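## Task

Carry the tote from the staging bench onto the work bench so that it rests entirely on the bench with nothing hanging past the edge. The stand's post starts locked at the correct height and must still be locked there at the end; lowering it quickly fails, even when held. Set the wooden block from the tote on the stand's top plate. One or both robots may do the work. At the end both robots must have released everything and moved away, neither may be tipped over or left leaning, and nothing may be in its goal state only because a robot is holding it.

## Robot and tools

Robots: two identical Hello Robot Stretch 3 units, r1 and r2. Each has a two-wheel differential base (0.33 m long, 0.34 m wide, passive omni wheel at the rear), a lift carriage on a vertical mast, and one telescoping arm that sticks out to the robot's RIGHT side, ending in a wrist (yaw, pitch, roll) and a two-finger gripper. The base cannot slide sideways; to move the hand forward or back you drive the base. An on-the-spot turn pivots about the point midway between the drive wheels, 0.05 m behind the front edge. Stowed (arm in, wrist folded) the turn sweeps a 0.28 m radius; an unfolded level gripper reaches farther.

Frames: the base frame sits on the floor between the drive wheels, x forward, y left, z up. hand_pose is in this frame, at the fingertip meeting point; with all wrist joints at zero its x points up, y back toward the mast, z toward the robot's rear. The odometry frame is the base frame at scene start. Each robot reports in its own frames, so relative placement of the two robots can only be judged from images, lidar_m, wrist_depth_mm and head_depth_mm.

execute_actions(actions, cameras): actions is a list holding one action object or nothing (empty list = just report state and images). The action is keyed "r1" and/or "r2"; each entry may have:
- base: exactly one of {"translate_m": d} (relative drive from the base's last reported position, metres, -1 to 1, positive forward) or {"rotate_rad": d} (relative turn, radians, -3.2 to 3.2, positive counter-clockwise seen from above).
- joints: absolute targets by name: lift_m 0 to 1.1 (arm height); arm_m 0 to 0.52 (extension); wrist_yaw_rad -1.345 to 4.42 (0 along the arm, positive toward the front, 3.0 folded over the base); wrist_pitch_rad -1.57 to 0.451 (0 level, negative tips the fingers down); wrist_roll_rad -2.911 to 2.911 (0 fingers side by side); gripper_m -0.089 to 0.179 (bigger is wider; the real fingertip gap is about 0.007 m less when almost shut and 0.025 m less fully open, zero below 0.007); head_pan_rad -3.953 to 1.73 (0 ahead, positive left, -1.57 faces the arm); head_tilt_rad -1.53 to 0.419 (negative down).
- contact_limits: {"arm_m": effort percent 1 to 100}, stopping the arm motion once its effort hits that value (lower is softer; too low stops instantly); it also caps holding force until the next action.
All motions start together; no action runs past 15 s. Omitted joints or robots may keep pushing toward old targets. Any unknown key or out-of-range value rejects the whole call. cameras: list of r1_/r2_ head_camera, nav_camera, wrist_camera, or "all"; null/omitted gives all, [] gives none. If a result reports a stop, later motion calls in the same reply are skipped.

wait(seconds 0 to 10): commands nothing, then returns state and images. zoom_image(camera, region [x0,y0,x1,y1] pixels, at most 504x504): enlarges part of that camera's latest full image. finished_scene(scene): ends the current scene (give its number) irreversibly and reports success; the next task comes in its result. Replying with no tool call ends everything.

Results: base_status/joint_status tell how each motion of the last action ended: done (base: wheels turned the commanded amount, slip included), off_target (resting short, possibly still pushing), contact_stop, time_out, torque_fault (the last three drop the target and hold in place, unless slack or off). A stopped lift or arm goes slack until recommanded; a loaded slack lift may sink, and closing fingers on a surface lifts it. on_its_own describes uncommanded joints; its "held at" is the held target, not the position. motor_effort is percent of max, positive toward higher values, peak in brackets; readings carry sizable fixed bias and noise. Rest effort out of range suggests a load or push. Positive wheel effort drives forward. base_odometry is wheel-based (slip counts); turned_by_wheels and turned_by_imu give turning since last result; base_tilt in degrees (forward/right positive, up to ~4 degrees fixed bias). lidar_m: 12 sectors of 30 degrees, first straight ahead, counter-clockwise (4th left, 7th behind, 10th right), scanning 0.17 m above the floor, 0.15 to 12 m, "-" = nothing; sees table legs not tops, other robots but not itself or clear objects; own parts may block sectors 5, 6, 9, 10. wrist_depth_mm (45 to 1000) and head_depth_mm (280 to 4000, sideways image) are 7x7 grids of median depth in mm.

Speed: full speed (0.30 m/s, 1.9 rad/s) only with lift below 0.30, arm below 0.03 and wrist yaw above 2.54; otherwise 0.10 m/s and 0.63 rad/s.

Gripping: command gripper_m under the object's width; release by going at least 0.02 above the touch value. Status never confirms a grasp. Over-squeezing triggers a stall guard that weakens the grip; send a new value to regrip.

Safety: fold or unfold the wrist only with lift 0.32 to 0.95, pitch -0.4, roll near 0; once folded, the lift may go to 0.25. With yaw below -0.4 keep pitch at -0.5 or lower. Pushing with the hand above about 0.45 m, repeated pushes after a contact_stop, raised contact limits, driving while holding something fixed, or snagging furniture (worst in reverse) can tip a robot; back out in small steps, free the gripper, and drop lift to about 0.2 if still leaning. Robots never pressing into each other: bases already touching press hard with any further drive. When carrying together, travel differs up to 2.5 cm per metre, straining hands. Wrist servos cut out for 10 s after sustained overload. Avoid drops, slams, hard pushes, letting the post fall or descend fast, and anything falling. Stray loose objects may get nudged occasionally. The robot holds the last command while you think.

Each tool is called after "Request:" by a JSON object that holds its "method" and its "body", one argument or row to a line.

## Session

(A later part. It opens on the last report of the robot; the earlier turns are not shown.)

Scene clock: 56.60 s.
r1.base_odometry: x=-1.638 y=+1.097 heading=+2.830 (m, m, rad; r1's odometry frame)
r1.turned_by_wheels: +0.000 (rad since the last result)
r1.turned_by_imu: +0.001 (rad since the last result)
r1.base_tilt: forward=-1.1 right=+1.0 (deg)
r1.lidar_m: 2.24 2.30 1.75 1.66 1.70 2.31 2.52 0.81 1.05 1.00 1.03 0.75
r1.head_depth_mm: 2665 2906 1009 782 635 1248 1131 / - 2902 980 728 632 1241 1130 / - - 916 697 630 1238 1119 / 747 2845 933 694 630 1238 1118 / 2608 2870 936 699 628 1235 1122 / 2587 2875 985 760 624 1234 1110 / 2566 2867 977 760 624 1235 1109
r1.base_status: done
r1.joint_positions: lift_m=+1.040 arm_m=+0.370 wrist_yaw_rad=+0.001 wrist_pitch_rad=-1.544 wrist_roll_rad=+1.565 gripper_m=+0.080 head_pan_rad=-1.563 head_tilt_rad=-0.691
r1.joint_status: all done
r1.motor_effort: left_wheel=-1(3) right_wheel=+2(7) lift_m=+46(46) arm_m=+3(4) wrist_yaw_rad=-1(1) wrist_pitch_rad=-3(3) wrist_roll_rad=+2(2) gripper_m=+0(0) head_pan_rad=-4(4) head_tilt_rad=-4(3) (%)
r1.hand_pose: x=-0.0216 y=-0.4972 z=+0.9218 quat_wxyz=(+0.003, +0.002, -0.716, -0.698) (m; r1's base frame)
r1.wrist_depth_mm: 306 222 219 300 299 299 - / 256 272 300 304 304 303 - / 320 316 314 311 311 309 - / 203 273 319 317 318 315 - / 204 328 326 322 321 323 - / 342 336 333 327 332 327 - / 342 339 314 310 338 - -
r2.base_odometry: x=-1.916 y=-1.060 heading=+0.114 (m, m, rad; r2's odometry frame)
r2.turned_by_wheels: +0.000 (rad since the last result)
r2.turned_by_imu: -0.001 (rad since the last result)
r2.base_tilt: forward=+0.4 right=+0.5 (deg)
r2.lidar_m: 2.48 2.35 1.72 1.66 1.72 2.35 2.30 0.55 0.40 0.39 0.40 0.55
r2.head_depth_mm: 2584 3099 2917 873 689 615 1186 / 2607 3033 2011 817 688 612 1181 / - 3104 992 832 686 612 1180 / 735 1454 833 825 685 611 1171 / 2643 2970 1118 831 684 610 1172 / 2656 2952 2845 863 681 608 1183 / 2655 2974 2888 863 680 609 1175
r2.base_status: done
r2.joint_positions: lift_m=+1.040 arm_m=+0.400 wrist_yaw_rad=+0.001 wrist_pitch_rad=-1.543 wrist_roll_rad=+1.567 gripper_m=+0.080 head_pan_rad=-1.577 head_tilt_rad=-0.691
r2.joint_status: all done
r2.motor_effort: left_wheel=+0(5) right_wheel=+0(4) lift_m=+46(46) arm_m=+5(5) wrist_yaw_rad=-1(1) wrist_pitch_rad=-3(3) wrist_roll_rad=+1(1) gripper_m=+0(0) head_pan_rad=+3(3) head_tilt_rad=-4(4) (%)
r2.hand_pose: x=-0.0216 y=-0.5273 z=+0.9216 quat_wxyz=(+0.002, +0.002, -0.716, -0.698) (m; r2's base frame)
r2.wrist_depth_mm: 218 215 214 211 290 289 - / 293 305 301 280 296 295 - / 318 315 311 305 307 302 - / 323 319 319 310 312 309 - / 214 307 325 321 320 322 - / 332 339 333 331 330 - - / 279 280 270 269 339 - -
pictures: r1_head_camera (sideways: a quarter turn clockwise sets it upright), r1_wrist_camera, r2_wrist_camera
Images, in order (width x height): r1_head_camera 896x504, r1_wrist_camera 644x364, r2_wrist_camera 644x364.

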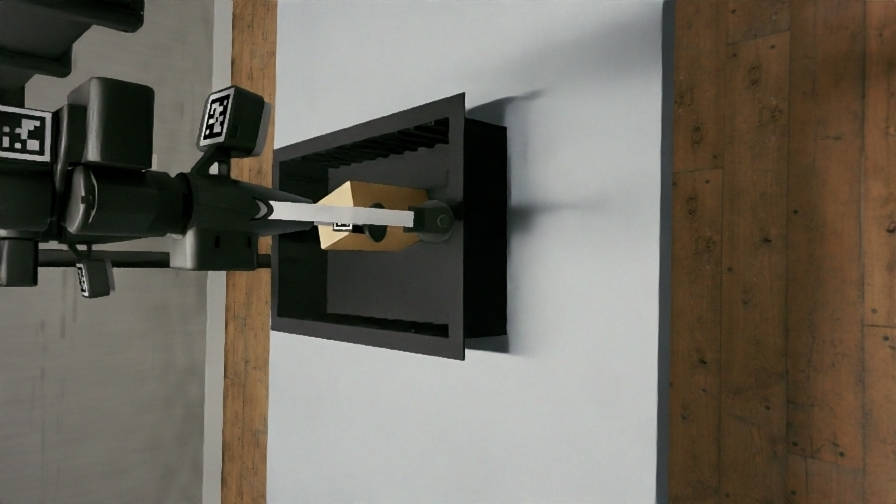

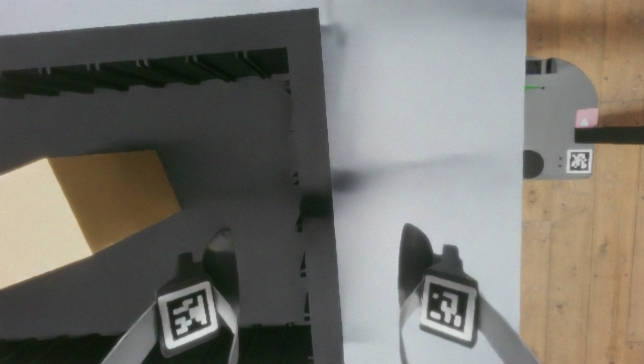

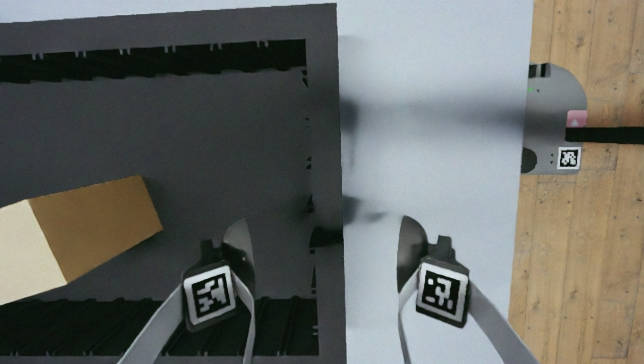

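Request:
{"method": "execute_actions", "body": {
  "actions": [
    {"r1":{"joints":{"lift_m":0.925}},"r2":{"joints":{"lift_m":0.925,"arm_m":0.397}}}
  ],
  "cameras": ["r1_wrist_camera","r2_wrist_camera"]
}}

Request:
{"method": "execute_actions", "body": {
  "actions": [
    {"r1":{"joints":{"gripper_m":-0.03}},"r2":{"joints":{"gripper_m":-0.03}}}
  ],
  "cameras": ["r1_wrist_camera","r2_wrist_camera"]
}}

Request:
{"method": "execute_actions", "body": {
  "actions": [
    {"r1":{"joints":{"lift_m":1.02}},"r2":{"joints":{"lift_m":1.02}}}
  ],
  "cameras": ["r1_wrist_camera","r2_wrist_camera","r1_head_camera"]
}}

Scene clock: 64.27 s.
r1.base_odometry: x=-1.638 y=+1.097 heading=+2.830 (m, m, rad; r1's odometry frame)
r1.turned_by_wheels: +0.000 (rad since the last result)
r1.turned_by_imu: +0.001 (rad since the last result)
r1.base_tilt: forward=-1.0 right=+1.0 (deg)
r1.lidar_m: 2.24 2.30 1.75 1.66 1.70 2.31 2.52 0.81 1.05 1.00 1.03 0.74
r1.head_depth_mm: 2578 2866 - 754 617 1256 1130 / 2601 - 963 728 630 1248 1123 / 2521 - - 697 631 1243 1124 / 749 849 940 763 628 1233 1119 / 2527 2933 921 701 627 1233 1118 / 2571 2889 981 767 623 1232 1119 / 2596 2916 980 762 622 1232 1112
r1.base_status: not commanded
r1.joint_positions: lift_m=+0.925 arm_m=+0.370 wrist_yaw_rad=+0.001 wrist_pitch_rad=-1.544 wrist_roll_rad=+1.565 gripper_m=+0.080 head_pan_rad=-1.563 head_tilt_rad=-0.691
r1.joint_status: all done
r1.motor_effort: left_wheel=-2(2) right_wheel=+2(2) lift_m=+36(39) arm_m=+4(3) wrist_yaw_rad=-1(1) wrist_pitch_rad=-3(3) wrist_roll_rad=+1(2) gripper_m=+0(0) head_pan_rad=-5(5) head_tilt_rad=-6(5) (%)
r1.hand_pose: x=-0.0216 y=-0.4972 z=+0.8071 quat_wxyz=(+0.003, +0.002, -0.716, -0.698) (m; r1's base frame)
r1.wrist_depth_mm: 156 160 143 190 189 187 186 / 197 195 192 193 193 191 189 / 201 200 197 196 196 195 193 / 200 204 201 113 200 198 198 / 188 208 205 115 204 203 201 / 214 212 209 118 209 206 205 / 218 217 215 120 213 211 211
r2.base_odometry: x=-1.916 y=-1.060 heading=+0.114 (m, m, rad; r2's odometry frame)
r2.turned_by_wheels: +0.000 (rad since the last result)
r2.turned_by_imu: -0.001 (rad since the last result)
r2.base_tilt: forward=+0.4 right=+0.4 (deg)
r2.lidar_m: 2.48 2.35 1.72 1.66 1.72 2.36 2.30 0.55 0.40 0.39 0.40 0.55
r2.head_depth_mm: 2658 2983 3259 - 656 614 1188 / 2642 2932 - 781 687 614 1189 / 2625 2919 - 828 685 613 1180 / 1298 826 1584 825 667 611 1175 / 1242 2887 1116 828 684 610 1178 / 2660 2972 2867 864 683 611 1184 / 2647 2937 2891 861 680 609 1184
r2.base_status: not commanded
r2.joint_positions: lift_m=+0.925 arm_m=+0.397 wrist_yaw_rad=+0.001 wrist_pitch_rad=-1.543 wrist_roll_rad=+1.567 gripper_m=+0.080 head_pan_rad=-1.577 head_tilt_rad=-0.691
r2.joint_status: all done
r2.motor_effort: left_wheel=+0(0) right_wheel=-1(0) lift_m=+25(39) arm_m=-5(6) wrist_yaw_rad=-2(1) wrist_pitch_rad=-2(2) wrist_roll_rad=+1(1) gripper_m=+0(0) head_pan_rad=+3(3) head_tilt_rad=-4(3) (%)
r2.hand_pose: x=-0.0216 y=-0.5249 z=+0.8072 quat_wxyz=(+0.002, +0.002, -0.716, -0.698) (m; r2's base frame)
r2.wrist_depth_mm: 167 172 173 102 183 180 178 / 194 191 188 104 187 185 183 / 198 197 195 107 192 189 188 / 205 201 199 110 196 194 192 / 207 208 204 113 202 200 197 / 216 213 210 116 208 205 205 / 222 220 218 120 213 211 211
pictures: r1_wrist_camera, r2_wrist_camera
Images, in order (width x height): r1_wrist_camera 644x364, r2_wrist_camera 644x364.

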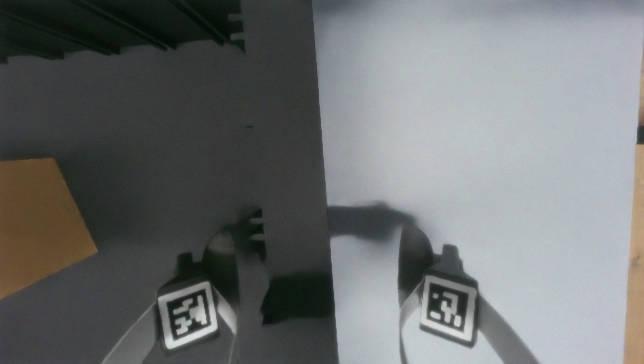

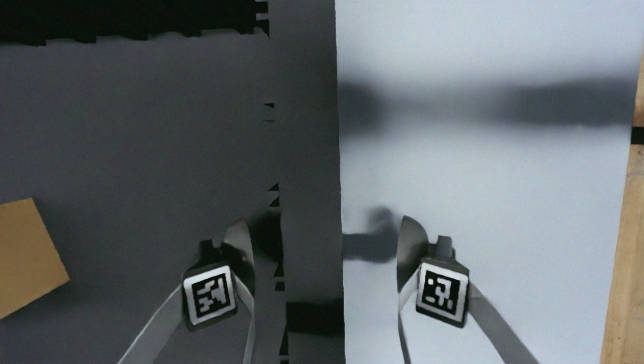

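Scene clock: 65.87 s.
r1.base_odometry: x=-1.638 y=+1.097 heading=+2.830 (m, m, rad; r1's odometry frame)
r1.turned_by_wheels: +0.000 (rad since the last result)
r1.turned_by_imu: +0.000 (rad since the last result)
r1.base_tilt: forward=-1.1 right=+0.9 (deg)
r1.lidar_m: 2.24 2.30 1.74 1.66 1.70 2.31 2.52 0.81 1.05 1.00 1.04 0.74
r1.head_depth_mm: 2556 2920 - 752 618 1250 1126 / 2566 - 965 728 632 1246 1120 / 2551 - - 694 629 1237 1122 / 747 852 936 767 629 1239 1116 / 2537 2863 918 699 628 1240 1120 / 2556 2882 979 762 625 1231 1115 / 2582 2857 977 762 623 1228 1114
r1.base_status: not commanded
r1.joint_positions: lift_m=+0.925 arm_m=+0.370 wrist_yaw_rad=+0.001 wrist_pitch_rad=-1.524 wrist_roll_rad=+1.565 gripper_m=-0.029 head_pan_rad=-1.563 head_tilt_rad=-0.691
r1.joint_status: all done
r1.motor_effort: left_wheel=-2(2) right_wheel=+1(1) lift_m=+36(36) arm_m=+2(4) wrist_yaw_rad=-1(2) wrist_pitch_rad=-13(15) wrist_roll_rad=+2(1) gripper_m=-23(98) head_pan_rad=-4(5) head_tilt_rad=-4(4) (%)
r1.hand_pose: x=-0.0216 y=-0.5024 z=+0.8068 quat_wxyz=(+0.003, +0.002, -0.723, -0.691) (m; r1's base frame)
r1.wrist_depth_mm: 151 159 153 107 187 186 183 / 200 197 195 109 192 189 187 / 205 202 199 110 195 193 190 / 192 206 204 113 199 197 193 / 184 210 207 115 202 201 197 / 218 215 212 117 208 205 202 / 223 219 217 120 214 208 206
r2.base_odometry: x=-1.916 y=-1.060 heading=+0.114 (m, m, rad; r2's odometry frame)
r2.turned_by_wheels: +0.000 (rad since the last result)
r2.turned_by_imu: +0.000 (rad since the last result)
r2.base_tilt: forward=+0.2 right=+0.5 (deg)
r2.lidar_m: 2.48 2.35 1.72 1.66 1.72 2.36 2.30 0.55 0.40 0.39 0.40 0.55
r2.head_depth_mm: 2664 3012 3211 - 657 614 1185 / 2673 2936 - 781 688 614 1180 / 2653 2891 - 829 687 613 1173 / 1298 825 1583 820 675 613 1179 / 1243 2934 1114 829 683 610 1178 / 2646 2957 2897 864 682 610 1179 / 2621 2940 2871 862 681 607 1170
r2.base_status: not commanded
r2.joint_positions: lift_m=+0.925 arm_m=+0.397 wrist_yaw_rad=+0.001 wrist_pitch_rad=-1.531 wrist_roll_rad=+1.567 gripper_m=-0.029 head_pan_rad=-1.577 head_tilt_rad=-0.691
r2.joint_status: all done
r2.motor_effort: left_wheel=+1(1) right_wheel=-1(1) lift_m=+25(25) arm_m=-6(6) wrist_yaw_rad=-1(1) wrist_pitch_rad=-6(7) wrist_roll_rad=+1(1) gripper_m=-29(100) head_pan_rad=+3(3) head_tilt_rad=-4(4) (%)
r2.hand_pose: x=-0.0216 y=-0.5282 z=+0.8070 quat_wxyz=(+0.002, +0.002, -0.721, -0.693) (m; r2's base frame)
r2.wrist_depth_mm: 163 173 180 102 183 179 176 / 195 192 190 104 187 183 181 / 201 198 195 107 191 189 185 / 206 204 200 110 196 194 190 / 210 209 206 112 201 198 195 / 216 214 212 115 206 203 202 / 226 221 218 119 214 210 208
pictures: r1_wrist_camera, r2_wrist_camera
Images, in order (width x height): r1_wrist_camera 644x364, r2_wrist_camera 644x364.

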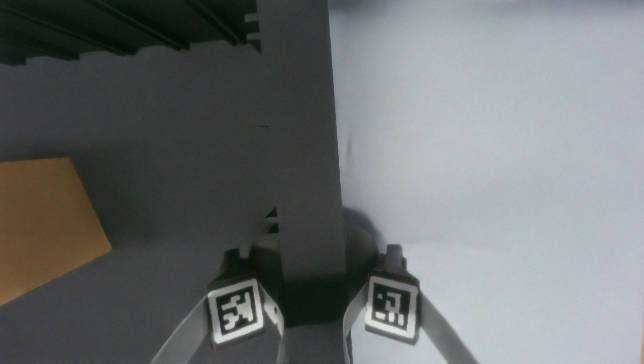

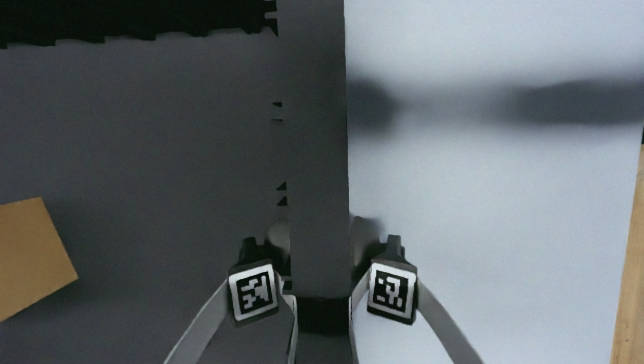

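Scene clock: 67.57 s.
r1.base_odometry: x=-1.638 y=+1.097 heading=+2.830 (m, m, rad; r1's odometry frame)
r1.turned_by_wheels: +0.000 (rad since the last result)
r1.turned_by_imu: +0.000 (rad since the last result)
r1.base_tilt: forward=-1.0 right=+1.0 (deg)
r1.lidar_m: 2.24 2.31 1.74 1.66 1.70 2.31 2.52 0.81 1.05 1.00 1.04 0.74
r1.head_depth_mm: - 2984 1009 780 635 1244 1130 / - 2921 724 726 631 1249 1133 / - - 773 637 631 1238 1119 / 751 1408 763 670 629 1234 1126 / 2614 2808 751 700 626 1235 1116 / 2580 2852 980 765 625 1237 1113 / 2592 2870 974 760 622 1230 1120
r1.base_status: not commanded
r1.joint_positions: lift_m=+1.020 arm_m=+0.370 wrist_yaw_rad=+0.001 wrist_pitch_rad=-1.529 wrist_roll_rad=+1.565 gripper_m=-0.026 head_pan_rad=-1.563 head_tilt_rad=-0.692
r1.joint_status: all done
r1.motor_effort: left_wheel=+0(1) right_wheel=+0(3) lift_m=+50(53) arm_m=+2(1) wrist_yaw_rad=-2(2) wrist_pitch_rad=-11(13) wrist_roll_rad=+2(2) gripper_m=-20(23) head_pan_rad=-5(4) head_tilt_rad=-5(5) (%)
r1.hand_pose: x=-0.0216 y=-0.5013 z=+0.9014 quat_wxyz=(+0.003, +0.002, -0.722, -0.692) (m; r1's base frame)
r1.wrist_depth_mm: 149 152 150 120 278 275 997 / 213 211 209 122 283 280 - / 215 213 210 122 289 284 - / 199 215 212 123 294 290 - / 186 217 214 125 300 298 - / 221 220 217 125 305 304 - / 224 222 219 127 316 309 -
r2.base_odometry: x=-1.916 y=-1.060 heading=+0.114 (m, m, rad; r2's odometry frame)
r2.turned_by_wheels: +0.000 (rad since the last result)
r2.turned_by_imu: +0.000 (rad since the last result)
r2.base_tilt: forward=+0.4 right=+0.5 (deg)
r2.lidar_m: 2.48 2.34 1.72 1.65 1.72 2.36 2.30 0.55 0.40 0.39 0.40 0.55
r2.head_depth_mm: 2625 - 1128 872 689 615 1178 / 2642 3042 2896 778 685 612 1183 / 2554 - 881 663 686 611 1183 / 749 1486 - 660 687 609 1178 / 2645 2948 894 656 682 611 1181 / 2636 2981 2892 861 680 608 1177 / 2661 2935 2878 856 679 610 1174
r2.base_status: not commanded
r2.joint_positions: lift_m=+1.020 arm_m=+0.397 wrist_yaw_rad=+0.001 wrist_pitch_rad=-1.529 wrist_roll_rad=+1.567 gripper_m=-0.020 head_pan_rad=-1.577 head_tilt_rad=-0.691
r2.joint_status: all done
r2.on_its_own: gripper_m is held at -0.020, not at your -0.030, by its stall guard, which is still easing
r2.motor_effort: left_wheel=+1(1) right_wheel=-1(2) lift_m=+49(49) arm_m=-6(6) wrist_yaw_rad=-1(1) wrist_pitch_rad=-7(7) wrist_roll_rad=+1(1) gripper_m=-5(30) head_pan_rad=+3(3) head_tilt_rad=-5(5) (%)
r2.hand_pose: x=-0.0216 y=-0.5286 z=+0.9012 quat_wxyz=(+0.002, +0.002, -0.721, -0.693) (m; r2's base frame)
r2.wrist_depth_mm: 180 184 182 100 269 265 967 / 195 192 188 103 275 271 981 / 202 199 196 107 284 279 992 / 210 208 204 112 290 286 - / 214 217 210 115 296 294 - / 228 225 221 119 303 305 - / 241 234 231 126 317 311 -
pictures: r1_head_camera (sideways: a quarter turn clockwise sets it upright), r1_wrist_camera, r2_wrist_camera
Images, in order (width x height): r1_head_camera 896x504, r1_wrist_camera 644x364, r2_wrist_camera 644x364.

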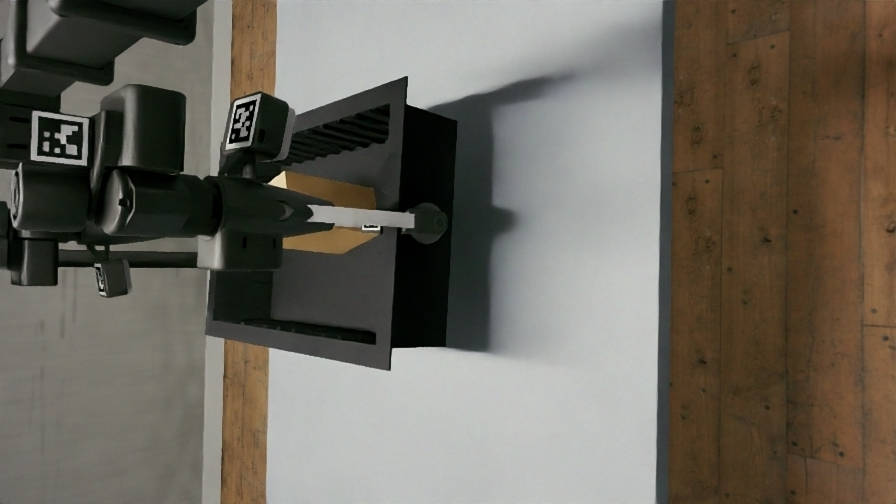

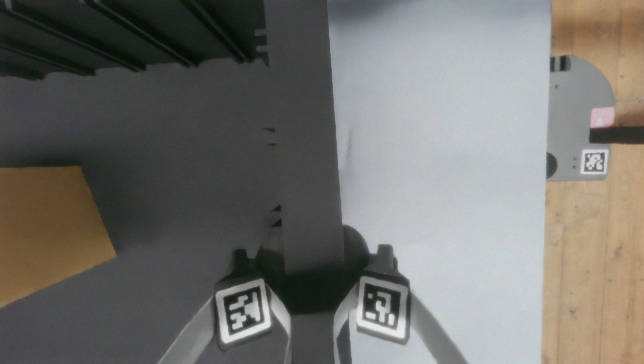

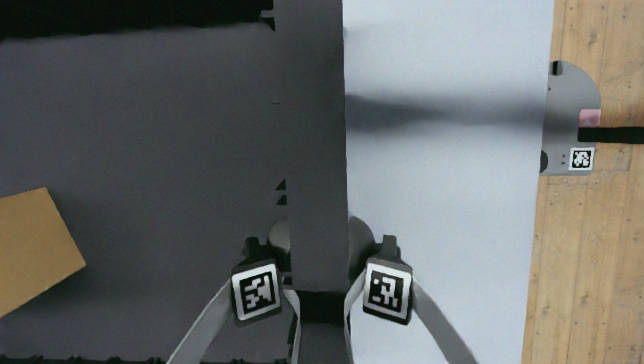

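Request:
{"method": "execute_actions", "body": {
  "actions": [
    {"r1":{"base":{"translate_m":-0.3},"joints":{"arm_m":0.378}},"r2":{"base":{"translate_m":0.3},"joints":{"arm_m":0.402}}}
  ],
  "cameras": ["r1_wrist_camera","r2_wrist_camera","r1_head_camera"]
}}

Scene clock: 74.83 s.
r1.base_odometry: x=-1.353 y=+1.004 heading=+2.830 (m, m, rad; r1's odometry frame)
r1.turned_by_wheels: +0.000 (rad since the last result)
r1.turned_by_imu: +0.004 (rad since the last result)
r1.base_tilt: forward=-1.0 right=+0.9 (deg)
r1.lidar_m: 2.54 2.41 1.74 1.63 1.70 2.30 2.23 0.56 0.59 1.01 1.05 1.02
r1.head_depth_mm: - 2942 1004 779 636 1275 1107 / - 2932 731 723 631 1273 1123 / - - 759 645 631 1272 1126 / 752 1470 762 702 628 1261 1121 / 2599 2889 751 718 627 1267 1115 / 2606 2888 980 762 624 1267 1118 / 2609 2906 972 759 622 1261 1113
r1.base_status: done
r1.joint_positions: lift_m=+1.020 arm_m=+0.378 wrist_yaw_rad=+0.001 wrist_pitch_rad=-1.537 wrist_roll_rad=+1.565 gripper_m=-0.026 head_pan_rad=-1.563 head_tilt_rad=-0.692
r1.joint_status: all done
r1.motor_effort: left_wheel=+0(6) right_wheel=+1(5) lift_m=+50(50) arm_m=+3(6) wrist_yaw_rad=-2(2) wrist_pitch_rad=-7(11) wrist_roll_rad=+2(1) gripper_m=-20(20) head_pan_rad=-5(5) head_tilt_rad=-4(5) (%)
r1.hand_pose: x=-0.0216 y=-0.5070 z=+0.9015 quat_wxyz=(+0.003, +0.002, -0.719, -0.695) (m; r1's base frame)
r1.wrist_depth_mm: 150 152 151 121 277 277 - / 213 210 208 122 283 281 - / 215 212 211 123 288 288 - / 200 215 213 124 296 292 - / 186 216 215 125 301 299 - / 220 218 218 126 307 307 - / 223 220 219 128 316 311 -
r2.base_odometry: x=-1.618 y=-1.026 heading=+0.114 (m, m, rad; r2's odometry frame)
r2.turned_by_wheels: +0.000 (rad since the last result)
r2.turned_by_imu: -0.003 (rad since the last result)
r2.base_tilt: forward=+0.3 right=+0.3 (deg)
r2.lidar_m: 2.18 2.34 1.72 1.65 1.72 2.36 2.60 0.55 0.40 0.39 0.40 0.53
r2.head_depth_mm: 2639 - 1131 869 689 614 1186 / 2605 3014 2907 778 686 613 1184 / 2591 - 892 763 686 609 1181 / 754 1498 777 665 684 610 1182 / 2651 2968 896 661 684 610 1174 / 2645 2995 2879 866 680 611 1166 / 2645 2975 2843 860 682 609 1175
r2.base_status: done
r2.joint_positions: lift_m=+1.020 arm_m=+0.402 wrist_yaw_rad=+0.001 wrist_pitch_rad=-1.534 wrist_roll_rad=+1.567 gripper_m=-0.013 head_pan_rad=-1.577 head_tilt_rad=-0.691
r2.joint_status: all done
r2.on_its_own: gripper_m is held at -0.014, not at your -0.030, by its stall guard, which is not easing now
r2.motor_effort: left_wheel=+1(5) right_wheel=-2(3) lift_m=+48(49) arm_m=+4(6) wrist_yaw_rad=-1(1) wrist_pitch_rad=-6(7) wrist_roll_rad=+1(2) gripper_m=-21(21) head_pan_rad=+3(3) head_tilt_rad=-5(5) (%)
r2.hand_pose: x=-0.0216 y=-0.5317 z=+0.9013 quat_wxyz=(+0.002, +0.002, -0.720, -0.694) (m; r2's base frame)
r2.wrist_depth_mm: 179 185 181 100 269 268 972 / 194 193 188 104 276 272 995 / 202 199 195 107 284 279 - / 210 207 203 112 290 287 - / 214 216 210 115 297 297 - / 228 224 220 119 306 305 - / 240 234 230 126 318 315 -
pictures: r1_head_camera (sideways: a quarter turn clockwise sets it upright), r1_wrist_camera, r2_wrist_camera
Images, in order (width x height): r1_head_camera 896x504, r1_wrist_camera 644x364, r2_wrist_camera 644x364.

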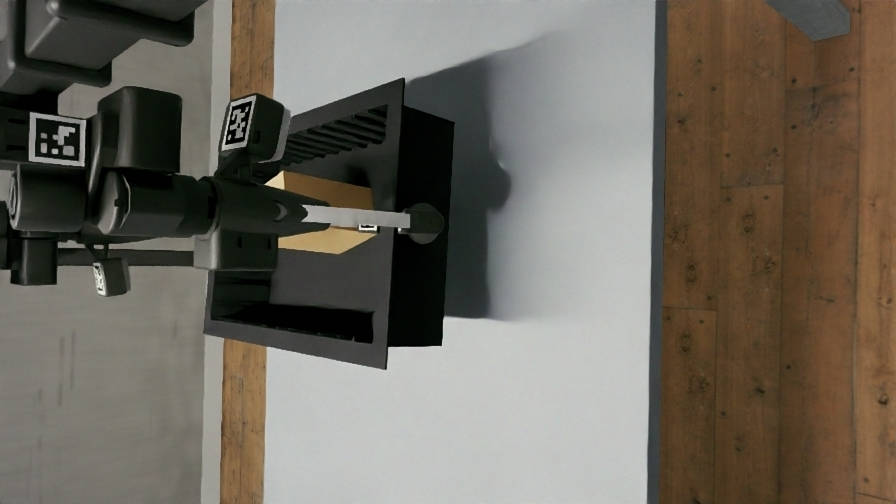

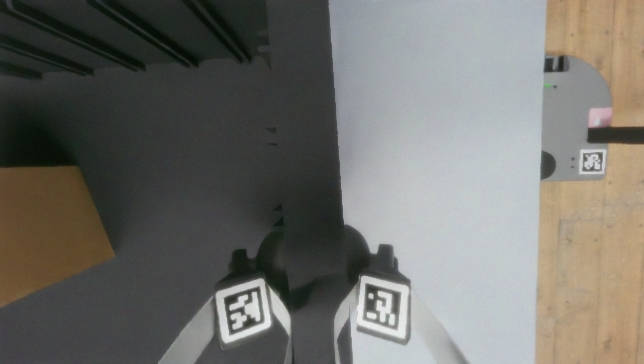

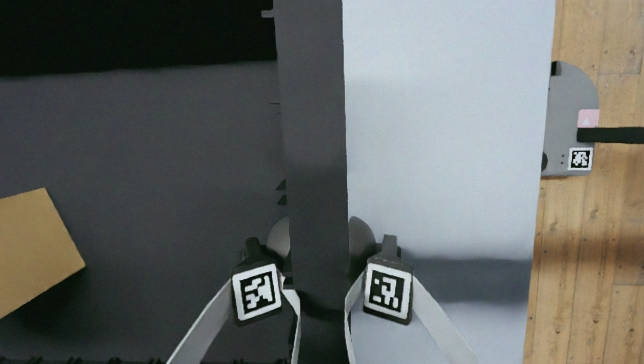

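Request:
{"method": "execute_actions", "body": {
  "actions": [
    {"r1":{"base":{"rotate_rad":0.015},"joints":{"arm_m":0.384}}}
  ],
  "cameras": []
}}

Request:
{"method": "execute_actions", "body": {
  "actions": [
    {"r1":{"base":{"translate_m":-0.6}},"r2":{"base":{"translate_m":0.6}}}
  ],
  "cameras": ["r1_wrist_camera","r2_wrist_camera"]
}}

Scene clock: 79.57 s.
r1.base_odometry: x=-1.353 y=+1.004 heading=+2.845 (m, m, rad; r1's odometry frame)
r1.turned_by_wheels: +0.015 (rad since the last result)
r1.turned_by_imu: +0.016 (rad since the last result)
r1.base_tilt: forward=-1.0 right=+0.9 (deg)
r1.lidar_m: 2.54 2.37 1.73 1.63 1.70 2.33 2.23 0.56 0.60 1.01 1.05 1.02
r1.head_depth_mm: - 2939 1007 778 635 1243 1107 / - 2918 757 729 632 1250 1122 / - - 745 644 632 1265 1124 / 773 2807 778 713 628 1265 1120 / 2645 2833 728 718 626 1266 1119 / 2608 2897 983 766 623 1249 1117 / 2620 2915 969 760 622 1253 1106
r1.base_status: done
r1.joint_positions: lift_m=+1.020 arm_m=+0.384 wrist_yaw_rad=+0.001 wrist_pitch_rad=-1.547 wrist_roll_rad=+1.565 gripper_m=-0.026 head_pan_rad=-1.563 head_tilt_rad=-0.692
r1.joint_status: all done
r1.motor_effort: left_wheel=+0(7) right_wheel=+1(8) lift_m=+50(50) arm_m=+5(9) wrist_yaw_rad=-1(2) wrist_pitch_rad=-2(7) wrist_roll_rad=+2(2) gripper_m=-19(20) head_pan_rad=-5(5) head_tilt_rad=-5(4) (%)
r1.hand_pose: x=-0.0216 y=-0.5104 z=+0.9016 quat_wxyz=(+0.003, +0.002, -0.715, -0.699) (m; r1's base frame)
r1.wrist_depth_mm: 153 159 163 122 279 279 - / 211 211 210 123 284 282 - / 214 212 210 124 289 288 - / 192 213 212 124 295 294 - / 184 215 213 125 302 300 - / 218 217 217 126 307 308 - / 220 218 218 127 317 313 -
r2.base_odometry: x=-1.618 y=-1.026 heading=+0.114 (m, m, rad; r2's odometry frame)
r2.turned_by_wheels: +0.000 (rad since the last result)
r2.turned_by_imu: -0.001 (rad since the last result)
r2.base_tilt: forward=+0.2 right=+0.4 (deg)
r2.lidar_m: 2.19 2.35 1.72 1.66 1.71 2.36 2.60 0.55 0.40 0.39 0.40 0.53
r2.head_depth_mm: 2625 - 1128 872 689 614 1178 / 2589 3040 1124 780 687 612 1177 / 2561 - 892 662 684 613 1177 / 747 1496 - 657 686 611 1183 / 2627 2960 916 663 685 610 1179 / 2619 2992 2855 861 680 611 1171 / 2667 2971 2888 860 682 609 1180
r2.base_status: not commanded
r2.joint_positions: lift_m=+1.020 arm_m=+0.402 wrist_yaw_rad=+0.001 wrist_pitch_rad=-1.541 wrist_roll_rad=+1.567 gripper_m=-0.013 head_pan_rad=-1.577 head_tilt_rad=-0.691
r2.joint_status: not commanded
r2.on_its_own: gripper_m is held at -0.014, not at your -0.030, by its stall guard, which is not easing now
r2.motor_effort: left_wheel=+1(1) right_wheel=-2(2) lift_m=+49(49) arm_m=+4(4) wrist_yaw_rad=-1(1) wrist_pitch_rad=-3(5) wrist_roll_rad=+1(2) gripper_m=-20(21) head_pan_rad=+3(3) head_tilt_rad=-5(4) (%)
r2.hand_pose: x=-0.0216 y=-0.5299 z=+0.9014 quat_wxyz=(+0.002, +0.002, -0.717, -0.697) (m; r2's base frame)
r2.wrist_depth_mm: 185 182 180 99 270 265 969 / 192 190 188 103 278 275 979 / 200 197 194 106 286 282 - / 208 206 203 111 289 289 - / 214 215 211 115 300 299 - / 228 224 219 120 306 304 - / 239 234 230 127 316 310 -
pictures: none
No camera images: the call's "cameras" was empty. Leave "cameras" out to get every camera's image.

Scene clock: 86.63 s.
r1.base_odometry: x=-0.779 y=+0.829 heading=+2.845 (m, m, rad; r1's odometry frame)
r1.turned_by_wheels: +0.000 (rad since the last result)
r1.turned_by_imu: +0.007 (rad since the last result)
r1.base_tilt: forward=-1.1 right=+0.9 (deg)
r1.lidar_m: 1.59 2.36 1.70 1.64 1.72 2.35 1.64 1.66 3.22 1.02 0.39 1.44
r1.head_depth_mm: - 2931 2443 1891 1524 1304 1129 / - 2913 749 1768 1547 1303 1127 / - - 748 652 1531 1292 1125 / 778 1454 780 1690 1538 1293 1118 / 2616 2806 732 741 1487 1292 1097 / 2592 2911 976 759 624 768 1118 / 2617 2891 974 761 624 1249 1109
r1.base_status: done
r1.joint_positions: lift_m=+1.020 arm_m=+0.384 wrist_yaw_rad=+0.001 wrist_pitch_rad=-1.540 wrist_roll_rad=+1.565 gripper_m=-0.026 head_pan_rad=-1.563 head_tilt_rad=-0.692
r1.joint_status: not commanded
r1.motor_effort: left_wheel=-1(6) right_wheel=+1(4) lift_m=+50(50) arm_m=+4(5) wrist_yaw_rad=-1(2) wrist_pitch_rad=-5(5) wrist_roll_rad=+1(2) gripper_m=-19(20) head_pan_rad=-5(4) head_tilt_rad=-5(4) (%)
r1.hand_pose: x=-0.0216 y=-0.5121 z=+0.9015 quat_wxyz=(+0.003, +0.002, -0.718, -0.697) (m; r1's base frame)
r1.wrist_depth_mm: 158 160 163 121 - - - / 212 211 209 122 - - - / 214 213 211 123 - - - / 192 214 212 124 - - - / 184 215 215 125 - - - / 219 218 217 126 - - - / 222 219 219 127 319 - -
r2.base_odometry: x=-1.022 y=-0.958 heading=+0.114 (m, m, rad; r2's odometry frame)
r2.turned_by_wheels: +0.000 (rad since the last result)
r2.turned_by_imu: -0.005 (rad since the last result)
r2.base_tilt: forward=+0.3 right=+0.6 (deg)
r2.lidar_m: 1.60 2.36 1.72 1.66 1.71 2.34 1.53 0.55 0.42 1.04 3.24 1.61
r2.head_depth_mm: 2625 - 1122 871 688 614 1183 / 2596 3036 2923 783 730 1301 900 / 2563 - 894 662 1585 1385 1181 / 751 1493 785 664 1681 1391 1186 / 2626 3009 925 662 1678 1377 1179 / 2638 2958 2895 2108 1674 1387 1180 / 2652 2996 2896 2111 1670 1382 1172
r2.base_status: done
r2.joint_positions: lift_m=+1.020 arm_m=+0.402 wrist_yaw_rad=+0.001 wrist_pitch_rad=-1.537 wrist_roll_rad=+1.567 gripper_m=-0.013 head_pan_rad=-1.577 head_tilt_rad=-0.691
r2.joint_status: not commanded
r2.on_its_own: gripper_m is held at -0.014, not at your -0.030, by its stall guard, which is not easing now
r2.motor_effort: left_wheel=+1(4) right_wheel=-2(2) lift_m=+49(49) arm_m=+4(4) wrist_yaw_rad=-2(1) wrist_pitch_rad=-4(4) wrist_roll_rad=+1(1) gripper_m=-20(21) head_pan_rad=+3(3) head_tilt_rad=-5(4) (%)
r2.hand_pose: x=-0.0216 y=-0.5309 z=+0.9013 quat_wxyz=(+0.002, +0.002, -0.719, -0.695) (m; r2's base frame)
r2.wrist_depth_mm: 184 184 181 99 270 267 981 / 193 191 188 103 - - - / 201 198 195 107 - - - / 208 207 203 111 - - - / 211 215 211 115 - - - / 230 224 221 119 - - - / 239 234 231 127 - - -
pictures: r1_wrist_camera, r2_wrist_camera
Images, in order (width x height): r1_wrist_camera 644x364, r2_wrist_camera 644x364.

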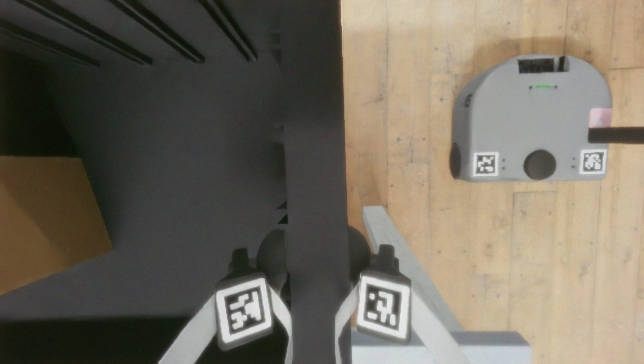

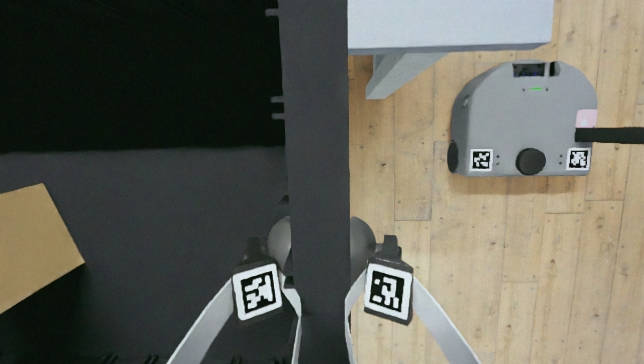

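Request:
{"method": "execute_actions", "body": {
  "actions": [
    {"r1":{"base":{"translate_m":-0.7}},"r2":{"base":{"translate_m":0.7}}}
  ],
  "cameras": ["r1_wrist_camera"]
}}

Scene clock: 102.50 s.
r1.base_odometry: x=-0.110 y=+0.624 heading=+2.844 (m, m, rad; r1's odometry frame)
r1.turned_by_wheels: +0.000 (rad since the last result)
r1.turned_by_imu: +0.008 (rad since the last result)
r1.base_tilt: forward=-1.1 right=+0.9 (deg)
r1.lidar_m: 2.29 2.35 1.69 1.65 1.71 2.36 2.35 0.97 1.35 1.41 1.31 0.91
r1.head_depth_mm: - 2868 2440 1889 1530 1300 1127 / - 2877 756 1772 1545 1301 1122 / - - 746 648 1542 1296 1123 / 773 2770 774 1679 1523 1299 1122 / 2614 2831 729 1702 1526 1290 1115 / 2612 2931 2389 1873 1522 1293 1112 / 2615 2921 2354 1853 1514 1280 1113
r1.base_status: done
r1.joint_positions: lift_m=+1.020 arm_m=+0.384 wrist_yaw_rad=+0.001 wrist_pitch_rad=-1.542 wrist_roll_rad=+1.565 gripper_m=-0.026 head_pan_rad=-1.563 head_tilt_rad=-0.692
r1.joint_status: not commanded
r1.motor_effort: left_wheel=-1(6) right_wheel=+2(4) lift_m=+50(50) arm_m=+4(4) wrist_yaw_rad=-1(1) wrist_pitch_rad=-4(5) wrist_roll_rad=+2(2) gripper_m=-19(20) head_pan_rad=-4(5) head_tilt_rad=-5(3) (%)
r1.hand_pose: x=-0.0216 y=-0.5117 z=+0.9016 quat_wxyz=(+0.003, +0.002, -0.717, -0.697) (m; r1's base frame)
r1.wrist_depth_mm: 159 161 164 122 - - - / 212 212 209 123 - - - / 214 213 211 124 - - - / 191 213 213 124 - - - / 184 215 214 125 - - - / 219 218 216 126 - - - / 221 219 218 127 - - -
r2.base_odometry: x=-0.327 y=-0.878 heading=+0.114 (m, m, rad; r2's odometry frame)
r2.turned_by_wheels: +0.000 (rad since the last result)
r2.turned_by_imu: -0.006 (rad since the last result)
r2.base_tilt: forward=+0.4 right=+0.4 (deg)
r2.lidar_m: 1.45 2.37 1.73 1.66 1.72 2.34 1.54 0.97 1.35 1.41 1.32 0.93
r2.head_depth_mm: 2631 - 2779 2146 1678 1388 1176 / 2569 3067 2918 1927 1686 1390 1185 / 2585 - 894 664 1667 1395 1178 / 747 1481 782 661 1670 1398 1175 / 2635 3021 899 665 1683 1387 1172 / 2623 2964 2872 2133 1677 1387 1183 / 2641 2980 2880 2100 1671 1374 1174
r2.base_status: done
r2.joint_positions: lift_m=+1.020 arm_m=+0.402 wrist_yaw_rad=+0.001 wrist_pitch_rad=-1.537 wrist_roll_rad=+1.567 gripper_m=-0.013 head_pan_rad=-1.577 head_tilt_rad=-0.691
r2.joint_status: not commanded
r2.on_its_own: gripper_m is held at -0.014, not at your -0.030, by its stall guard, which is not easing now
r2.motor_effort: left_wheel=+1(5) right_wheel=-2(4) lift_m=+50(49) arm_m=+4(4) wrist_yaw_rad=-1(1) wrist_pitch_rad=-5(5) wrist_roll_rad=+2(1) gripper_m=-20(21) head_pan_rad=+3(3) head_tilt_rad=-4(5) (%)
r2.hand_pose: x=-0.0216 y=-0.5310 z=+0.9013 quat_wxyz=(+0.002, +0.002, -0.719, -0.695) (m; r2's base frame)
r2.wrist_depth_mm: 185 183 181 99 - 993 998 / 193 191 187 103 - - 994 / 200 198 195 107 - - 1000 / 208 206 202 111 - - - / 209 216 212 115 - - - / 229 224 222 120 - - - / 239 236 230 128 - - -
pictures: r1_wrist_camera
Images, in order (width x height): r1_wrist_camera 644x364.

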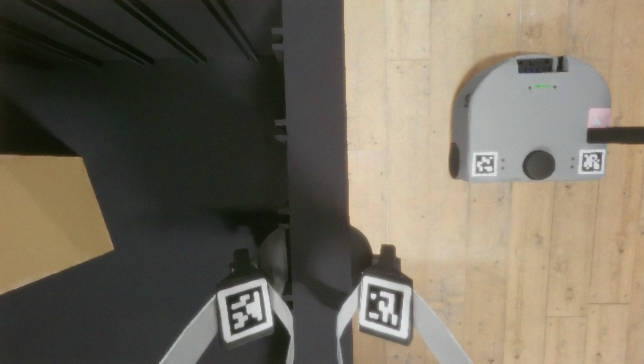

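Request:
{"method": "execute_actions", "body": {
  "actions": [
    {"r1":{"base":{"translate_m":-0.7}},"r2":{"base":{"translate_m":0.7}}}
  ],
  "cameras": ["r1_wrist_camera"]
}}

Scene clock: 112.80 s.
r1.base_odometry: x=+0.559 y=+0.419 heading=+2.844 (m, m, rad; r1's odometry frame)
r1.turned_by_wheels: +0.000 (rad since the last result)
r1.turned_by_imu: +0.008 (rad since the last result)
r1.base_tilt: forward=-1.0 right=+0.9 (deg)
r1.lidar_m: 1.58 2.32 1.72 1.66 1.72 2.37 1.66 1.44 0.42 1.03 3.21 1.58
r1.head_depth_mm: - 2919 1008 779 633 1223 1130 / - 2927 758 753 1462 903 1088 / - - 745 642 1496 1294 1124 / 773 2796 775 1675 1530 1290 1119 / 2581 2892 734 1694 1502 1301 1116 / 2618 2937 2386 1857 1514 1296 1115 / 2639 2958 2350 1842 1512 1289 1114
r1.base_status: done
r1.joint_positions: lift_m=+1.020 arm_m=+0.384 wrist_yaw_rad=+0.001 wrist_pitch_rad=-1.556 wrist_roll_rad=+1.565 gripper_m=-0.026 head_pan_rad=-1.563 head_tilt_rad=-0.692
r1.joint_status: not commanded
r1.motor_effort: left_wheel=+0(5) right_wheel=+1(5) lift_m=+50(50) arm_m=+4(4) wrist_yaw_rad=-2(1) wrist_pitch_rad=+2(4) wrist_roll_rad=+2(1) gripper_m=-18(20) head_pan_rad=-5(5) head_tilt_rad=-5(4) (%)
r1.hand_pose: x=-0.0216 y=-0.5082 z=+0.9018 quat_wxyz=(+0.003, +0.002, -0.712, -0.702) (m; r1's base frame)
r1.wrist_depth_mm: 159 161 164 122 292 - - / 211 210 209 123 - - - / 212 212 211 124 - - - / 190 214 212 125 - - - / 184 214 214 126 - - - / 218 216 216 126 - - - / 219 217 217 128 - - -
r2.base_odometry: x=+0.369 y=-0.798 heading=+0.114 (m, m, rad; r2's odometry frame)
r2.turned_by_wheels: +0.000 (rad since the last result)
r2.turned_by_imu: -0.006 (rad since the last result)
r2.base_tilt: forward=+0.3 right=+0.3 (deg)
r2.lidar_m: 1.41 2.38 1.73 1.67 1.73 2.34 1.63 1.64 3.25 1.02 0.40 0.53
r2.head_depth_mm: 2619 - 2783 2123 1682 1386 1177 / 2643 3047 2949 1909 1693 1382 1177 / 2595 - 892 659 1672 1385 1182 / 746 1456 - 659 1691 1392 1181 / 2599 2970 916 653 1639 1390 1182 / 2638 2932 2839 863 701 639 860 / 2625 2909 2875 862 682 593 1171
r2.base_status: done
r2.joint_positions: lift_m=+1.020 arm_m=+0.402 wrist_yaw_rad=+0.001 wrist_pitch_rad=-1.548 wrist_roll_rad=+1.567 gripper_m=-0.013 head_pan_rad=-1.577 head_tilt_rad=-0.691
r2.joint_status: not commanded
r2.on_its_own: gripper_m is held at -0.014, not at your -0.030, by its stall guard, which is not easing now
r2.motor_effort: left_wheel=+1(5) right_wheel=-2(2) lift_m=+49(49) arm_m=+4(4) wrist_yaw_rad=-1(1) wrist_pitch_rad=-1(5) wrist_roll_rad=+1(1) gripper_m=-20(21) head_pan_rad=+3(3) head_tilt_rad=-4(5) (%)
r2.hand_pose: x=-0.0216 y=-0.5281 z=+0.9015 quat_wxyz=(+0.002, +0.002, -0.715, -0.699) (m; r2's base frame)
r2.wrist_depth_mm: 183 182 179 98 - 982 985 / 190 188 186 102 - 997 - / 198 196 194 106 - - - / 207 204 203 111 - - - / 211 212 210 115 - - - / 225 223 219 119 - - - / 237 232 230 127 322 - -
pictures: r1_wrist_camera
Images, in order (width x height): r1_wrist_camera 644x364.

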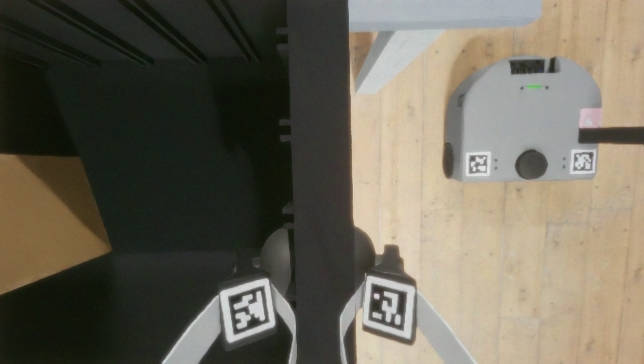

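Request:
{"method": "execute_actions", "body": {
  "actions": [
    {"r1":{"base":{"translate_m":-0.5},"joints":{"arm_m":0.379}},"r2":{"base":{"translate_m":0.5},"joints":{"arm_m":0.397}}}
  ],
  "cameras": ["r1_head_camera"]
}}

Request:
{"method": "execute_actions", "body": {
  "actions": [
    {"r1":{"joints":{"lift_m":0.955,"arm_m":0.374}},"r2":{"joints":{"lift_m":0.955}}}
  ],
  "cameras": ["r1_head_camera"]
}}

Scene clock: 121.37 s.
r1.base_odometry: x=+1.038 y=+0.272 heading=+2.844 (m, m, rad; r1's odometry frame)
r1.turned_by_wheels: +0.000 (rad since the last result)
r1.turned_by_imu: +0.006 (rad since the last result)
r1.base_tilt: forward=-1.1 right=+0.9 (deg)
r1.lidar_m: 2.07 2.33 1.72 1.66 1.73 2.39 3.68 1.18 1.05 1.01 0.45 2.26
r1.head_depth_mm: - 2927 1007 780 634 1254 1131 / - 2934 759 727 633 1241 1126 / - - 740 635 633 1265 1121 / 771 2796 775 701 630 1268 1120 / 2624 2876 727 718 628 1268 1115 / 2623 2895 981 764 624 1258 1084 / 2625 2937 2330 761 623 801 1091
r1.base_status: done
r1.joint_positions: lift_m=+1.020 arm_m=+0.379 wrist_yaw_rad=+0.001 wrist_pitch_rad=-1.556 wrist_roll_rad=+1.565 gripper_m=-0.026 head_pan_rad=-1.563 head_tilt_rad=-0.692
r1.joint_status: all done
r1.motor_effort: left_wheel=-1(5) right_wheel=+1(4) lift_m=+50(50) arm_m=-2(2) wrist_yaw_rad=-1(1) wrist_pitch_rad=+3(5) wrist_roll_rad=+2(2) gripper_m=-18(20) head_pan_rad=-5(5) head_tilt_rad=-4(5) (%)
r1.hand_pose: x=-0.0216 y=-0.5034 z=+0.9018 quat_wxyz=(+0.003, +0.002, -0.712, -0.702) (m; r1's base frame)
r1.wrist_depth_mm: 160 161 163 123 280 278 - / 211 211 210 124 287 284 - / 213 212 210 124 291 289 - / 190 212 212 125 296 296 - / 183 214 214 126 303 302 - / 217 215 215 126 309 309 - / 217 218 217 128 319 316 -
r2.base_odometry: x=+0.866 y=-0.741 heading=+0.115 (m, m, rad; r2's odometry frame)
r2.turned_by_wheels: +0.000 (rad since the last result)
r2.turned_by_imu: -0.004 (rad since the last result)
r2.base_tilt: forward=+0.2 right=+0.4 (deg)
r2.lidar_m: 2.55 2.40 1.75 1.67 1.73 2.35 2.12 2.32 0.39 0.37 0.38 0.52
r2.head_depth_mm: 2629 - 2758 872 686 597 913 / 2569 3087 2903 779 687 596 1175 / 2548 - 875 655 686 597 1184 / 741 1519 - 771 688 597 1178 / 2600 3005 910 649 683 596 1184 / 2619 2943 2896 864 683 594 1177 / 2617 2930 2857 860 681 592 1172
r2.base_status: done
r2.joint_positions: lift_m=+1.020 arm_m=+0.397 wrist_yaw_rad=+0.001 wrist_pitch_rad=-1.549 wrist_roll_rad=+1.567 gripper_m=-0.013 head_pan_rad=-1.577 head_tilt_rad=-0.691
r2.joint_status: all done
r2.on_its_own: gripper_m is held at -0.014, not at your -0.030, by its stall guard, which is not easing now
r2.motor_effort: left_wheel=+1(6) right_wheel=-2(3) lift_m=+49(49) arm_m=-4(6) wrist_yaw_rad=-1(1) wrist_pitch_rad=-1(4) wrist_roll_rad=+2(1) gripper_m=-20(21) head_pan_rad=+3(3) head_tilt_rad=-4(4) (%)
r2.hand_pose: x=-0.0216 y=-0.5235 z=+0.9015 quat_wxyz=(+0.002, +0.002, -0.715, -0.700) (m; r2's base frame)
r2.wrist_depth_mm: 183 180 178 98 270 270 976 / 190 188 186 102 276 273 - / 197 196 194 106 286 282 - / 206 204 201 110 293 291 - / 211 214 211 114 296 298 - / 225 224 221 119 307 305 - / 238 234 233 127 317 320 -
pictures: r1_head_camera (sideways: a quarter turn clockwise sets it upright)
Images, in order (width x height): r1_head_camera 896x504.

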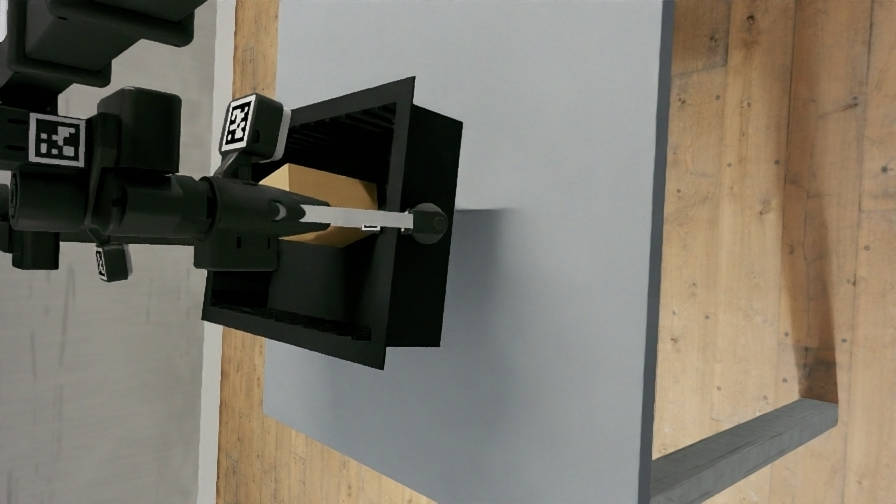

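Scene clock: 122.80 s.
r1.base_odometry: x=+1.038 y=+0.272 heading=+2.844 (m, m, rad; r1's odometry frame)
r1.turned_by_wheels: +0.000 (rad since the last result)
r1.turned_by_imu: +0.000 (rad since the last result)
r1.base_tilt: forward=-1.1 right=+1.0 (deg)
r1.lidar_m: 2.07 2.33 1.72 1.66 1.73 2.38 3.68 1.18 1.05 1.01 0.45 2.27
r1.head_depth_mm: 2565 - - 777 635 1248 1135 / 2538 - 981 711 630 1250 1127 / 2487 - 838 703 630 1266 1125 / 722 2902 874 703 629 1271 1119 / 2594 2919 883 673 627 1251 1117 / 2590 2902 979 763 624 1255 1087 / 2646 2900 2325 759 622 798 1092
r1.base_status: not commanded
r1.joint_positions: lift_m=+0.955 arm_m=+0.374 wrist_yaw_rad=+0.001 wrist_pitch_rad=-1.548 wrist_roll_rad=+1.565 gripper_m=-0.026 head_pan_rad=-1.563 head_tilt_rad=-0.692
r1.joint_status: all done
r1.motor_effort: left_wheel=-1(1) right_wheel=+1(2) lift_m=+40(42) arm_m=-3(1) wrist_yaw_rad=-2(2) wrist_pitch_rad=-1(3) wrist_roll_rad=+2(2) gripper_m=-19(19) head_pan_rad=-4(5) head_tilt_rad=-4(4) (%)
r1.hand_pose: x=-0.0216 y=-0.5005 z=+0.8370 quat_wxyz=(+0.003, +0.002, -0.715, -0.699) (m; r1's base frame)
r1.wrist_depth_mm: 160 161 165 122 217 216 216 / 211 211 211 123 221 220 220 / 213 212 211 124 226 225 224 / 190 213 213 125 231 229 982 / 184 215 215 126 235 234 - / 217 217 217 126 239 238 - / 218 218 216 128 246 242 -
r2.base_odometry: x=+0.866 y=-0.741 heading=+0.115 (m, m, rad; r2's odometry frame)
r2.turned_by_wheels: +0.000 (rad since the last result)
r2.turned_by_imu: +0.000 (rad since the last result)
r2.base_tilt: forward=+0.2 right=+0.4 (deg)
r2.lidar_m: 2.55 2.40 1.74 1.67 1.73 2.35 2.12 2.32 0.39 0.37 0.38 0.52
r2.head_depth_mm: 2668 2994 - 823 669 598 912 / 2634 2851 1123 781 689 597 1190 / 2674 2832 954 809 686 596 1185 / 1257 804 - 798 685 596 1183 / 1185 2970 1112 787 680 595 1180 / 2627 2994 2884 862 683 594 1177 / 2607 2956 2874 861 681 593 1173
r2.base_status: not commanded
r2.joint_positions: lift_m=+0.955 arm_m=+0.397 wrist_yaw_rad=+0.001 wrist_pitch_rad=-1.544 wrist_roll_rad=+1.567 gripper_m=-0.013 head_pan_rad=-1.577 head_tilt_rad=-0.691
r2.joint_status: all done
r2.on_its_own: gripper_m is held at -0.014, not at your -0.030, by its stall guard, which is not easing now
r2.motor_effort: left_wheel=+1(1) right_wheel=-2(2) lift_m=+27(40) arm_m=-4(4) wrist_yaw_rad=-2(1) wrist_pitch_rad=-3(3) wrist_roll_rad=+2(1) gripper_m=-21(20) head_pan_rad=+3(3) head_tilt_rad=-4(4) (%)
r2.hand_pose: x=-0.0216 y=-0.5247 z=+0.8372 quat_wxyz=(+0.002, +0.002, -0.716, -0.698) (m; r2's base frame)
r2.wrist_depth_mm: 183 182 180 98 211 210 207 / 191 189 184 102 215 212 211 / 199 195 194 106 221 219 218 / 207 205 201 111 226 226 224 / 211 215 211 114 233 230 231 / 226 224 220 120 236 235 - / 239 234 233 127 246 242 -
pictures: r1_head_camera (sideways: a quarter turn clockwise sets it upright)
Images, in order (width x height): r1_head_camera 896x504.

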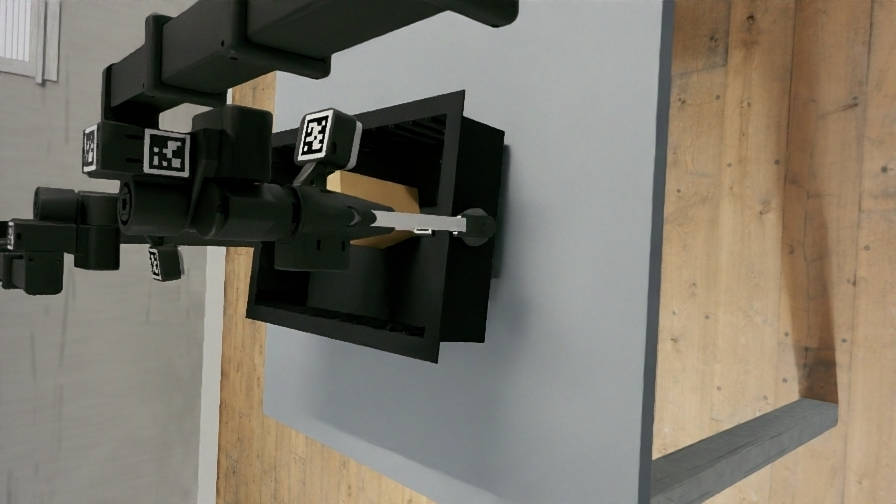

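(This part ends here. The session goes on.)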